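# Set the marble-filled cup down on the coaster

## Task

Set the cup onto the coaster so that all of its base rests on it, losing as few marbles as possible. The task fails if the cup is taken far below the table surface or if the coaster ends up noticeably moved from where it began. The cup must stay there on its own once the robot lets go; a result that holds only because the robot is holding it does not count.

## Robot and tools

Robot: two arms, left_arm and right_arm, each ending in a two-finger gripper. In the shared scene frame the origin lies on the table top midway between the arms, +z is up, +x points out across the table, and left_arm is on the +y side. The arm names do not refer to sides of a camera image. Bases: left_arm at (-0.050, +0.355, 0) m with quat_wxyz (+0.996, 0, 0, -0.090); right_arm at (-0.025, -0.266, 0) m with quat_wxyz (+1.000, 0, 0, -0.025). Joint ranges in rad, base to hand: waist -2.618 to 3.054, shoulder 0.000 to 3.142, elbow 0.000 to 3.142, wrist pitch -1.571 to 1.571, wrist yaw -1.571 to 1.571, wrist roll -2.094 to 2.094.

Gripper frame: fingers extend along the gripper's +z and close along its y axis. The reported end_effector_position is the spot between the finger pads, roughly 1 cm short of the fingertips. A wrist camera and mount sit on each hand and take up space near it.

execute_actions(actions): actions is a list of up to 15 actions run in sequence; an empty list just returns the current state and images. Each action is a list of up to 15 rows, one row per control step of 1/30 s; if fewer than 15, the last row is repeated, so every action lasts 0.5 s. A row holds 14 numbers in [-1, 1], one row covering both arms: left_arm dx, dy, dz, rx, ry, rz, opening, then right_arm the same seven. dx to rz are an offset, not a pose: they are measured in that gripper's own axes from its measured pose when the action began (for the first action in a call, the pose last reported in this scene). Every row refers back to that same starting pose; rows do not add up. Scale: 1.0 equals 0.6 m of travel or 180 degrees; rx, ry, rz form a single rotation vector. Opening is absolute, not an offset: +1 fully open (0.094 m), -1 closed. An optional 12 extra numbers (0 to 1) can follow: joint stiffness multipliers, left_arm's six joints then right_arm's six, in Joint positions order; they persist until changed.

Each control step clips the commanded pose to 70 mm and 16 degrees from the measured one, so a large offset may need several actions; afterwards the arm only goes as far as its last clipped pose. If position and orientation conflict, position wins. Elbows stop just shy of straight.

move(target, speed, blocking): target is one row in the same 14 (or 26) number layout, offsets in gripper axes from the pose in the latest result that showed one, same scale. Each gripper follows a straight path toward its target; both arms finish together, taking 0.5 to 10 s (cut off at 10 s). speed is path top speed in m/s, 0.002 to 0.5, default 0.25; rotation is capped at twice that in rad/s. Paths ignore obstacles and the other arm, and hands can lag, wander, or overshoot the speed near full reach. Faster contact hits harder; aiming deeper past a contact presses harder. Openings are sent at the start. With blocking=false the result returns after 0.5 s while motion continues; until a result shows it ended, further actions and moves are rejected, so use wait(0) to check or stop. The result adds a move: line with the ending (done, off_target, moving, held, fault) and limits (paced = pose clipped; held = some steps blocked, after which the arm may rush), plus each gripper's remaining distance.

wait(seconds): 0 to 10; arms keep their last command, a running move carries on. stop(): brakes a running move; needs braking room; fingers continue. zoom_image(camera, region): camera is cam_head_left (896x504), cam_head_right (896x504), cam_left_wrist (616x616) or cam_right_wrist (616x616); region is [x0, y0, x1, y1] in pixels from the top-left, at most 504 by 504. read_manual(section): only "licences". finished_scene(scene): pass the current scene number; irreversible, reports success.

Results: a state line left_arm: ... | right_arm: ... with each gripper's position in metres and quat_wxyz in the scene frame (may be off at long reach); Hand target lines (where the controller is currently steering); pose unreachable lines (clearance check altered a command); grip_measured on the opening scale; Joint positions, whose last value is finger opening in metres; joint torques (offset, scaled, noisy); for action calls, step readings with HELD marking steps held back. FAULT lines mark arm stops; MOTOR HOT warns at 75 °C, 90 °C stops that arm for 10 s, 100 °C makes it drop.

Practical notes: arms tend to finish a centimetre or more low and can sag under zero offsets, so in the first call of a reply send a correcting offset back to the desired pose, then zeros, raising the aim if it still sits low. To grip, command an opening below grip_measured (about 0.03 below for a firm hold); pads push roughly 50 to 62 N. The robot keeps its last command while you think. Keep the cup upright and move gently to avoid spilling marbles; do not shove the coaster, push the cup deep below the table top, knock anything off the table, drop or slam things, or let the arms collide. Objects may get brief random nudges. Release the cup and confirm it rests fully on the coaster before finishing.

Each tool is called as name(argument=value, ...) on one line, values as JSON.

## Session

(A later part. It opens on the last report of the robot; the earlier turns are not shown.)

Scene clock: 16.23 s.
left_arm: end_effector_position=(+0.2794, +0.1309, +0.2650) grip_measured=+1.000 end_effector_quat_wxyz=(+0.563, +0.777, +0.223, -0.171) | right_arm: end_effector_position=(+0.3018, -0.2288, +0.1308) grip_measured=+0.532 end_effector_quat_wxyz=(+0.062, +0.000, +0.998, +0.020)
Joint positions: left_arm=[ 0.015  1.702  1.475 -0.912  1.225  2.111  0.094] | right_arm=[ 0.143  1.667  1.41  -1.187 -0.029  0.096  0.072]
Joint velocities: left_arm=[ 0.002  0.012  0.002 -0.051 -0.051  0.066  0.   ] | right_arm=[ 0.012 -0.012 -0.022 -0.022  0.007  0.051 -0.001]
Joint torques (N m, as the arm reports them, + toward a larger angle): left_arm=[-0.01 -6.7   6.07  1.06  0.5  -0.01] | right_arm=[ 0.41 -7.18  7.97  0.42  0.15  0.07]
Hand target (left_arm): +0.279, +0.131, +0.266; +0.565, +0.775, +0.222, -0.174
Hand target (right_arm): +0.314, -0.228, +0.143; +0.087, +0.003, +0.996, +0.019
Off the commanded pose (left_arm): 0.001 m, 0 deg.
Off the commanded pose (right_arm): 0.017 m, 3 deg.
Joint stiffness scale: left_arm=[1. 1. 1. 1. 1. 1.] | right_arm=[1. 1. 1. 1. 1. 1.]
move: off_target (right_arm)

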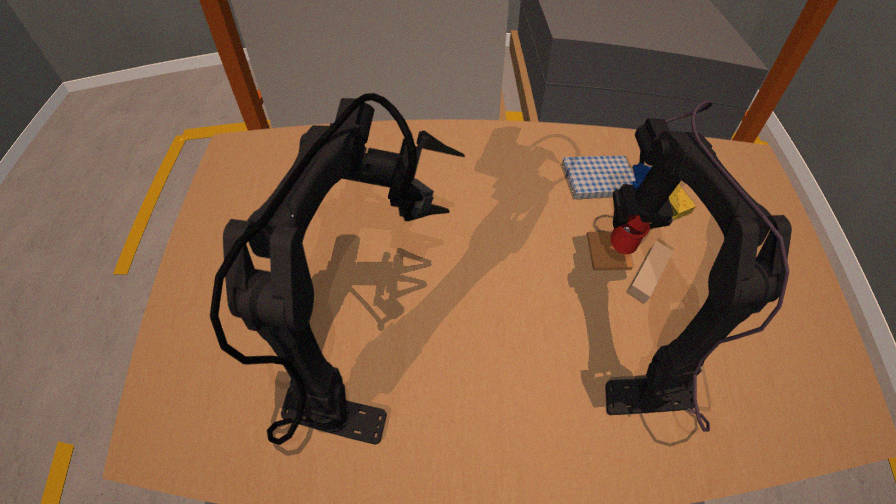

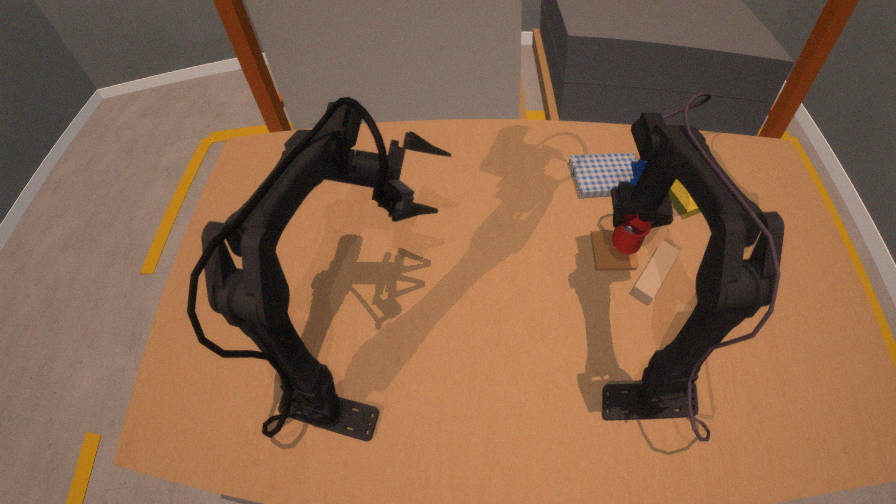

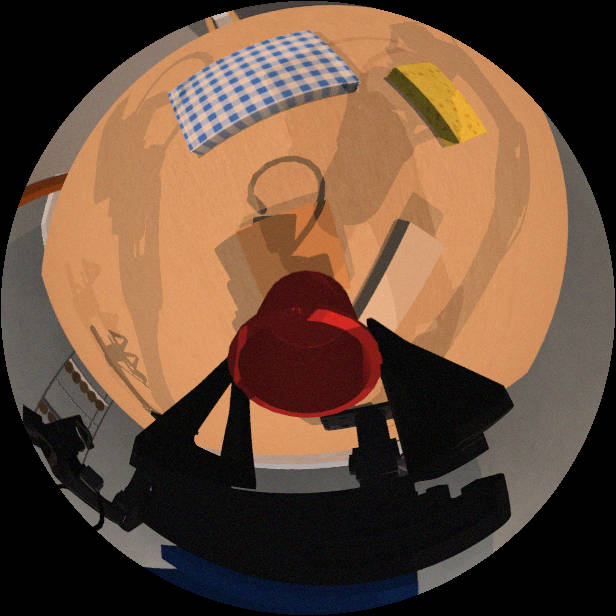

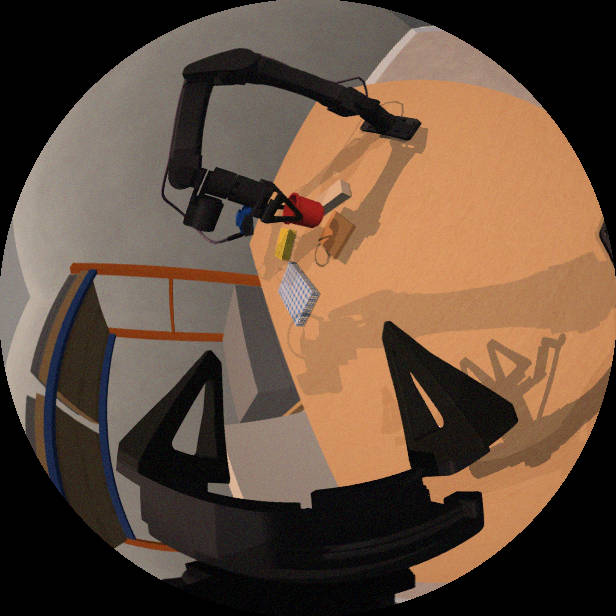

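move(target=[0,0,0,0,0,0,1,-0.024,0.02,0.082,0.008,-0.018,0,0.49], speed=0.08)

zoom_image(camera="cam_head_left", region=[550,180,710,310])

Scene clock: 17.83 s.
left_arm: end_effector_position=(+0.2800, +0.1313, +0.2638) grip_measured=+1.000 end_effector_quat_wxyz=(+0.560, +0.779, +0.225, -0.169) | right_arm: end_effector_position=(+0.3209, -0.2155, +0.0867) grip_measured=+0.532 end_effector_quat_wxyz=(+0.086, +0.002, +0.996, +0.012)
Joint positions: left_arm=[ 0.015  1.702  1.475 -0.912  1.217  2.111  0.094] | right_arm=[ 0.192  1.72   1.287 -0.965  0.001  0.147  0.072]
Joint velocities: left_arm=[ 0.007 -0.017 -0.002 -0.037 -0.007  0.007  0.   ] | right_arm=[ 0.012  0.007 -0.007 -0.007  0.007  0.022 -0.   ]
Joint torques (N m, as the arm reports them, + toward a larger angle): left_arm=[-0.01 -6.71  6.07  1.05  0.49 -0.01] | right_arm=[ 0.55 -7.97  4.32  0.55  0.19  0.09]
Hand target (left_arm): +0.279, +0.131, +0.265; +0.563, +0.777, +0.223, -0.171
Hand target (right_arm): +0.322, -0.215, +0.084; +0.090, +0.002, +0.996, +0.008
Off the commanded pose (left_arm): 0.001 m, 0 deg.
Off the commanded pose (right_arm): 0.003 m, 1 deg.
Joint stiffness scale: left_arm=[1. 1. 1. 1. 1. 1.] | right_arm=[1. 1. 1. 1. 1. 1.]
move: done

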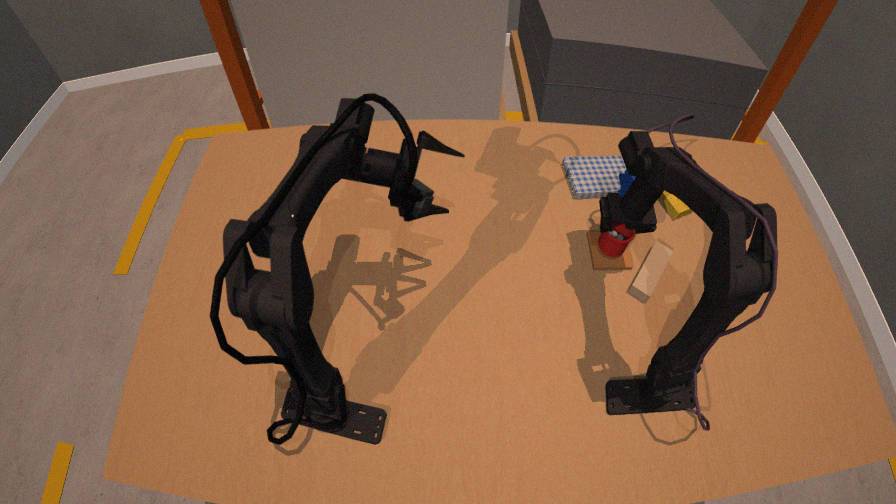

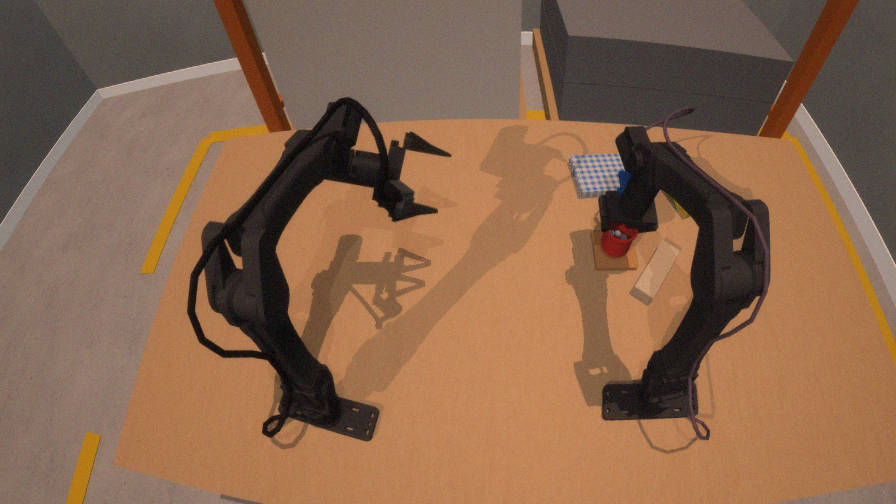

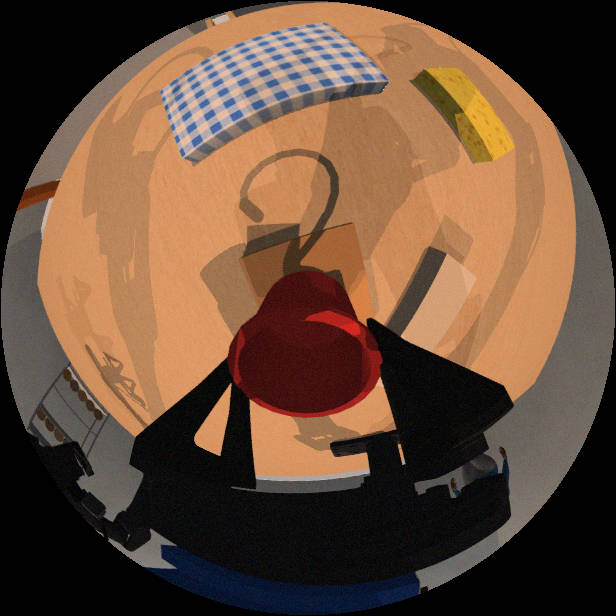

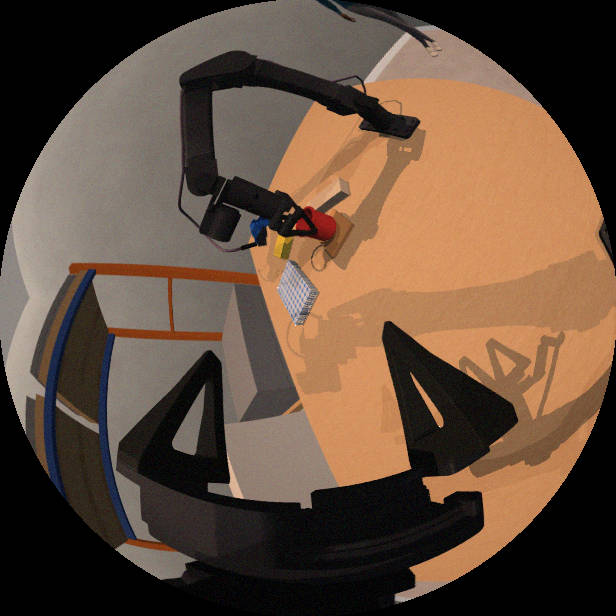

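Region (550, 180, 710, 310) of cam_head_left's 896x504 image, scaled by 3.150, with more detail than that image has; it fills the top 410 rows of this view, and the rest is white.

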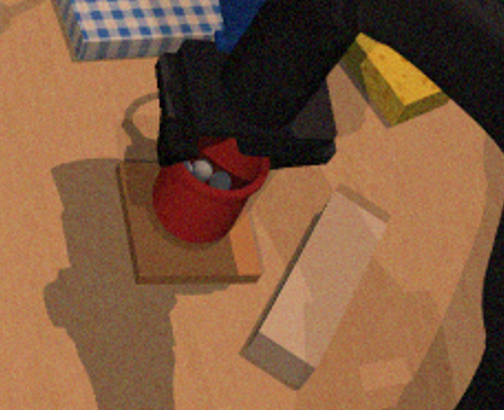

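move(target=[0,0,0,0,0,0,1,0.007,-0.005,0.042,0,0,0,0.49], speed=0.04)

Scene clock: 19.07 s.
left_arm: end_effector_position=(+0.2807, +0.1317, +0.2625) grip_measured=+1.000 end_effector_quat_wxyz=(+0.558, +0.781, +0.227, -0.167) | right_arm: end_effector_position=(+0.3247, -0.2149, +0.0706) grip_measured=+0.532 end_effector_quat_wxyz=(+0.093, +0.002, +0.996, +0.013)
Joint positions: left_arm=[ 0.015  1.702  1.475 -0.912  1.208  2.111  0.094] | right_arm=[ 0.192  1.734  1.236 -0.884  0.001  0.147  0.072]
Joint velocities: left_arm=[-0.007 -0.012 -0.002  0.051  0.066 -0.022  0.   ] | right_arm=[-0.022  0.002 -0.007 -0.066 -0.051 -0.081  0.   ]
Joint torques (N m, as the arm reports them, + toward a larger angle): left_arm=[-0.01 -6.74  6.09  1.06  0.49 -0.01] | right_arm=[-0.45 -7.42  3.27  0.58  0.08 -0.09]
Hand target (left_arm): +0.280, +0.131, +0.264; +0.560, +0.779, +0.225, -0.169
Hand target (right_arm): +0.321, -0.218, +0.061; +0.086, +0.002, +0.996, +0.012
Off the commanded pose (left_arm): 0.001 m, 0 deg.
Off the commanded pose (right_arm): 0.011 m, 1 deg.
Joint stiffness scale: left_arm=[1. 1. 1. 1. 1. 1.] | right_arm=[1. 1. 1. 1. 1. 1.]
move: off_target (right_arm)

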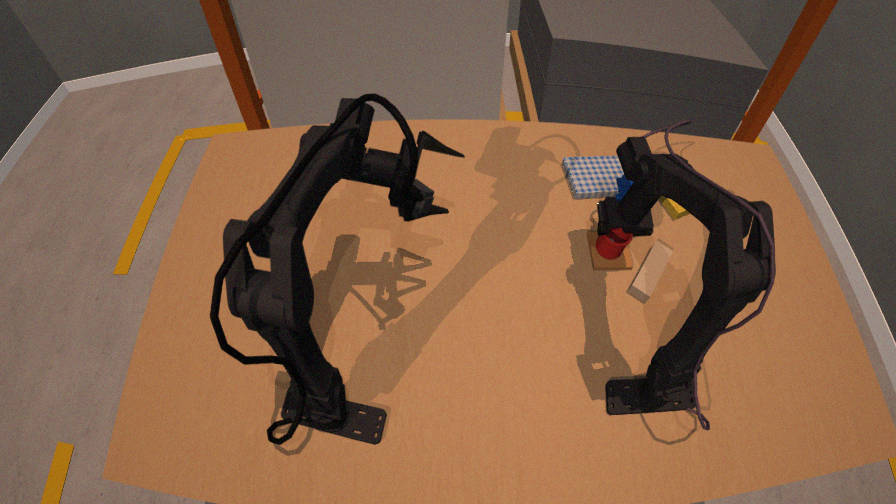

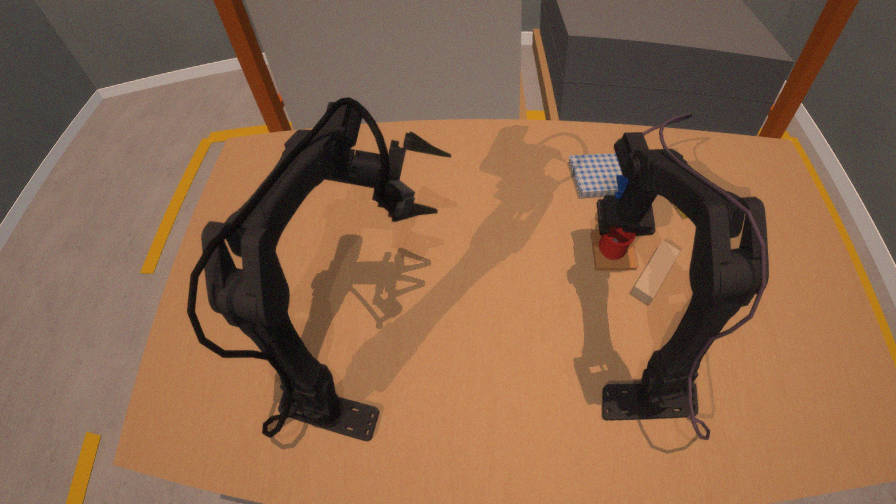

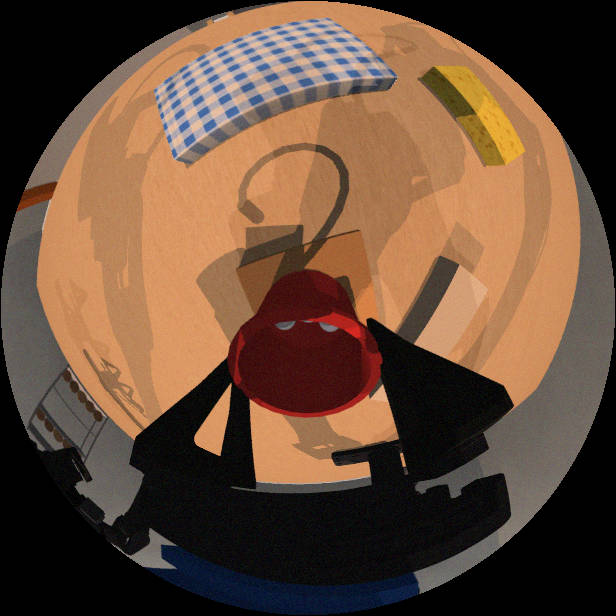

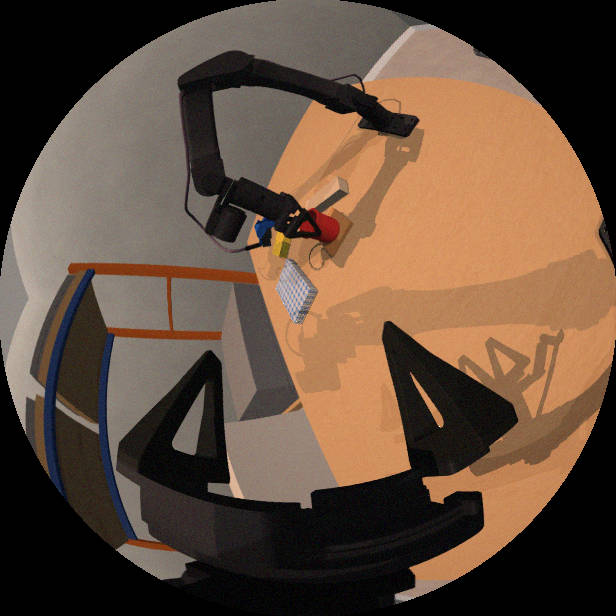

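execute_actions(actions=[[[0,0,0,0,0,0,1,0,0,0,0,0,0,1]]])

move(target=[0,0,0,0,0,0,1,-0.025,0,-0.14,0,0,0,1])

Scene clock: 19.93 s.
left_arm: end_effector_position=(+0.2813, +0.1322, +0.2613) grip_measured=+1.000 end_effector_quat_wxyz=(+0.556, +0.782, +0.228, -0.165) | right_arm: end_effector_position=(+0.3251, -0.2148, +0.0707) grip_measured=+1.000 end_effector_quat_wxyz=(+0.094, +0.002, +0.995, +0.013)
Joint positions: left_arm=[ 0.015  1.702  1.475 -0.912  1.2    2.111  0.094] | right_arm=[ 0.192  1.734  1.236 -0.882  0.001  0.146  0.094]
Joint velocities: left_arm=[ 0.002  0.022 -0.012  0.051 -0.066 -0.037  0.   ] | right_arm=[-0.017  0.007  0.017 -0.022 -0.037  0.037  0.   ]
Joint torques (N m, as the arm reports them, + toward a larger angle): left_arm=[ 0.01 -6.72  6.06  1.06  0.5  -0.01] | right_arm=[ 0.13 -8.05  5.01  0.45  0.09  0.02]
Hand target (left_arm): +0.281, +0.132, +0.263; +0.558, +0.781, +0.227, -0.167
Hand target (right_arm): +0.325, -0.215, +0.071; +0.093, +0.002, +0.996, +0.013
Off the commanded pose (left_arm): 0.001 m, 0 deg.
Off the commanded pose (right_arm): 0.000 m, 0 deg.
Joint stiffness scale: left_arm=[1. 1. 1. 1. 1. 1.] | right_arm=[1. 1. 1. 1. 1. 1.]
Step readings (end_effector_position):
0: left_arm (+0.2807, +0.1317, +0.2625) | right_arm (+0.3251, -0.2148, +0.0707)
1: left_arm (+0.2808, +0.1318, +0.2624) | right_arm (+0.3251, -0.2148, +0.0707)
2: left_arm (+0.2808, +0.1319, +0.2622) | right_arm (+0.3251, -0.2148, +0.0707)
4: left_arm (+0.2810, +0.1320, +0.2618) | right_arm (+0.3251, -0.2148, +0.0707)
8: left_arm (+0.2812, +0.1321, +0.2615) | right_arm (+0.3251, -0.2148, +0.0707)
15: end_effector_position above

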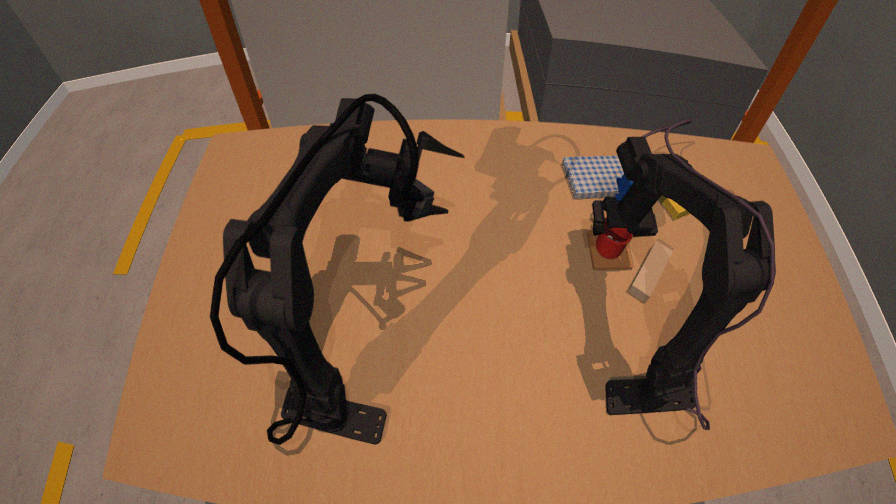

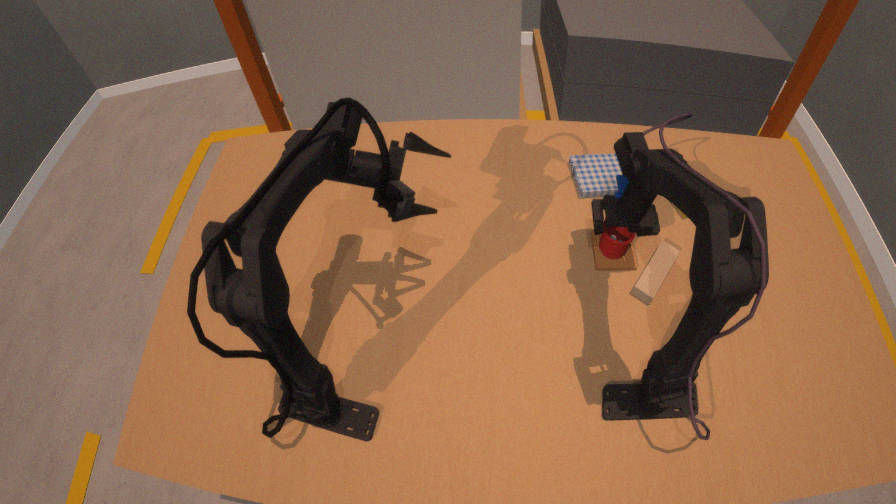

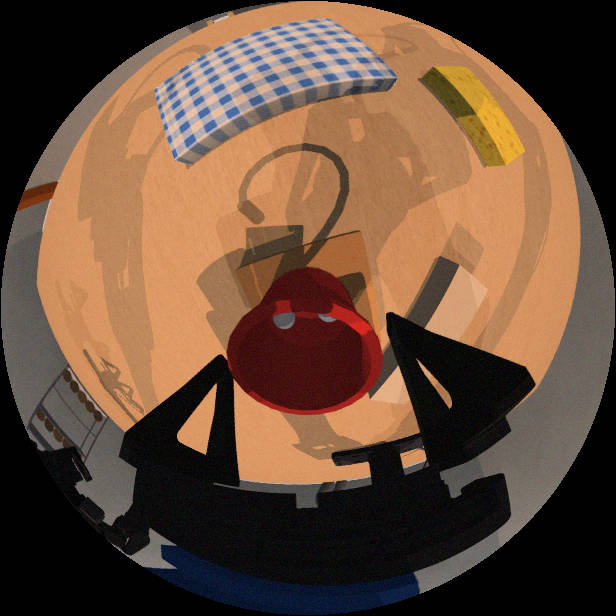

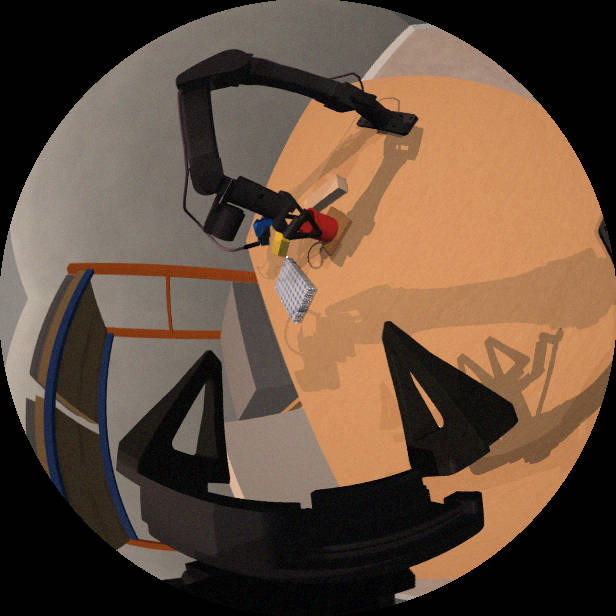

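Scene clock: 21.07 s.
left_arm: end_effector_position=(+0.2819, +0.1326, +0.2601) grip_measured=+1.000 end_effector_quat_wxyz=(+0.553, +0.784, +0.230, -0.162) | right_arm: end_effector_position=(+0.3180, -0.2159, +0.1410) grip_measured=+1.000 end_effector_quat_wxyz=(+0.073, +0.001, +0.997, +0.010)
Joint positions: left_arm=[ 0.015  1.702  1.475 -0.912  1.192  2.111  0.094] | right_arm=[ 0.192  1.716  1.503 -1.211  0.001  0.145  0.094]
Joint velocities: left_arm=[-0.007  0.007  0.007  0.081 -0.007 -0.066  0.   ] | right_arm=[-0.012 -0.007 -0.017  0.007  0.081  0.066  0.   ]
Joint torques (N m, as the arm reports them, + toward a larger angle): left_arm=[ 0.   -6.72  6.09  1.07  0.49 -0.02] | right_arm=[-0.5  -9.05  7.4   0.31  0.06 -0.06]
Hand target (left_arm): +0.281, +0.132, +0.261; +0.556, +0.782, +0.228, -0.165
Hand target (right_arm): +0.325, -0.218, +0.156; +0.094, +0.002, +0.995, +0.013
Off the commanded pose (left_arm): 0.001 m, 0 deg.
Off the commanded pose (right_arm): 0.016 m, 2 deg.
Joint stiffness scale: left_arm=[1. 1. 1. 1. 1. 1.] | right_arm=[1. 1. 1. 1. 1. 1.]
move: off_target (right_arm)

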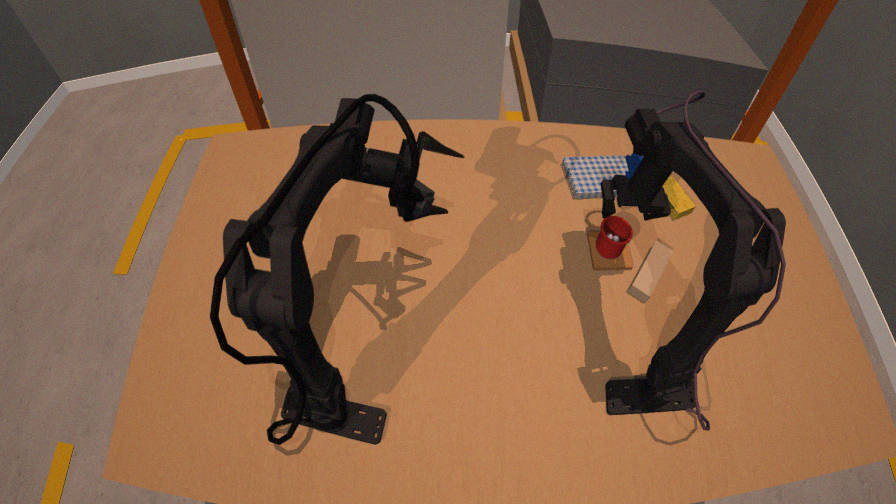

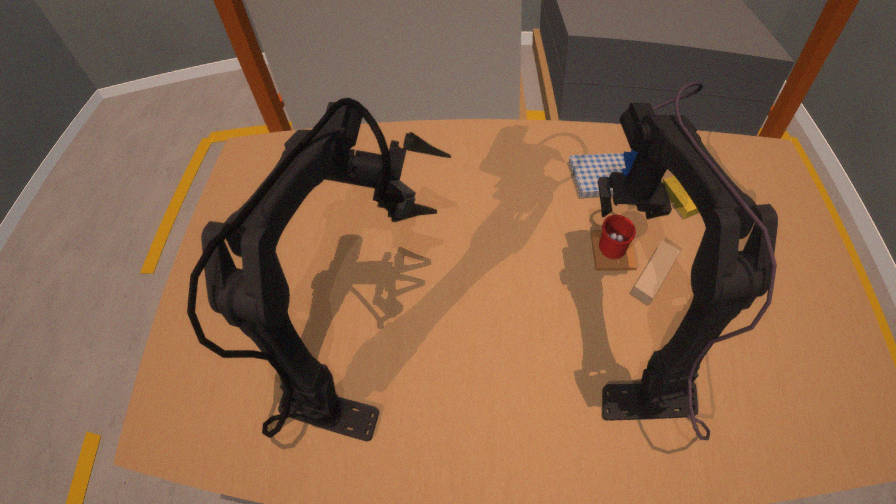

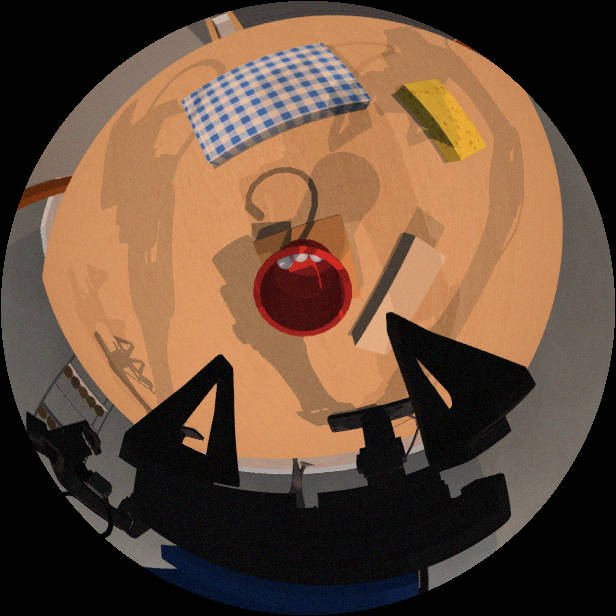

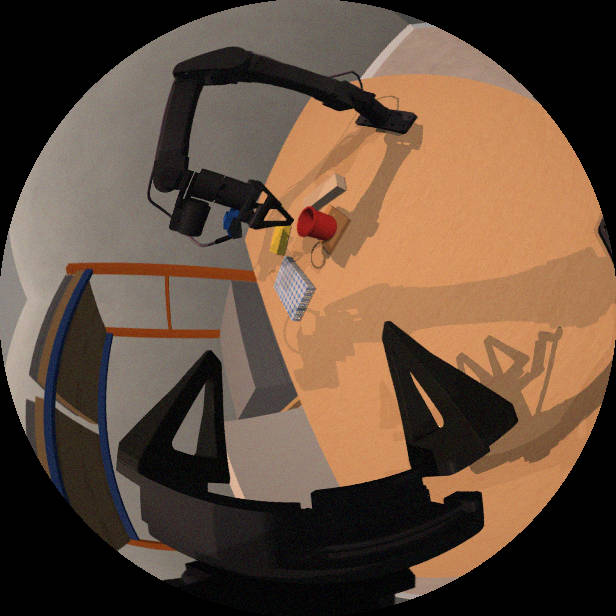

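finished_scene(scene=2)

The scene is finished: the task was done.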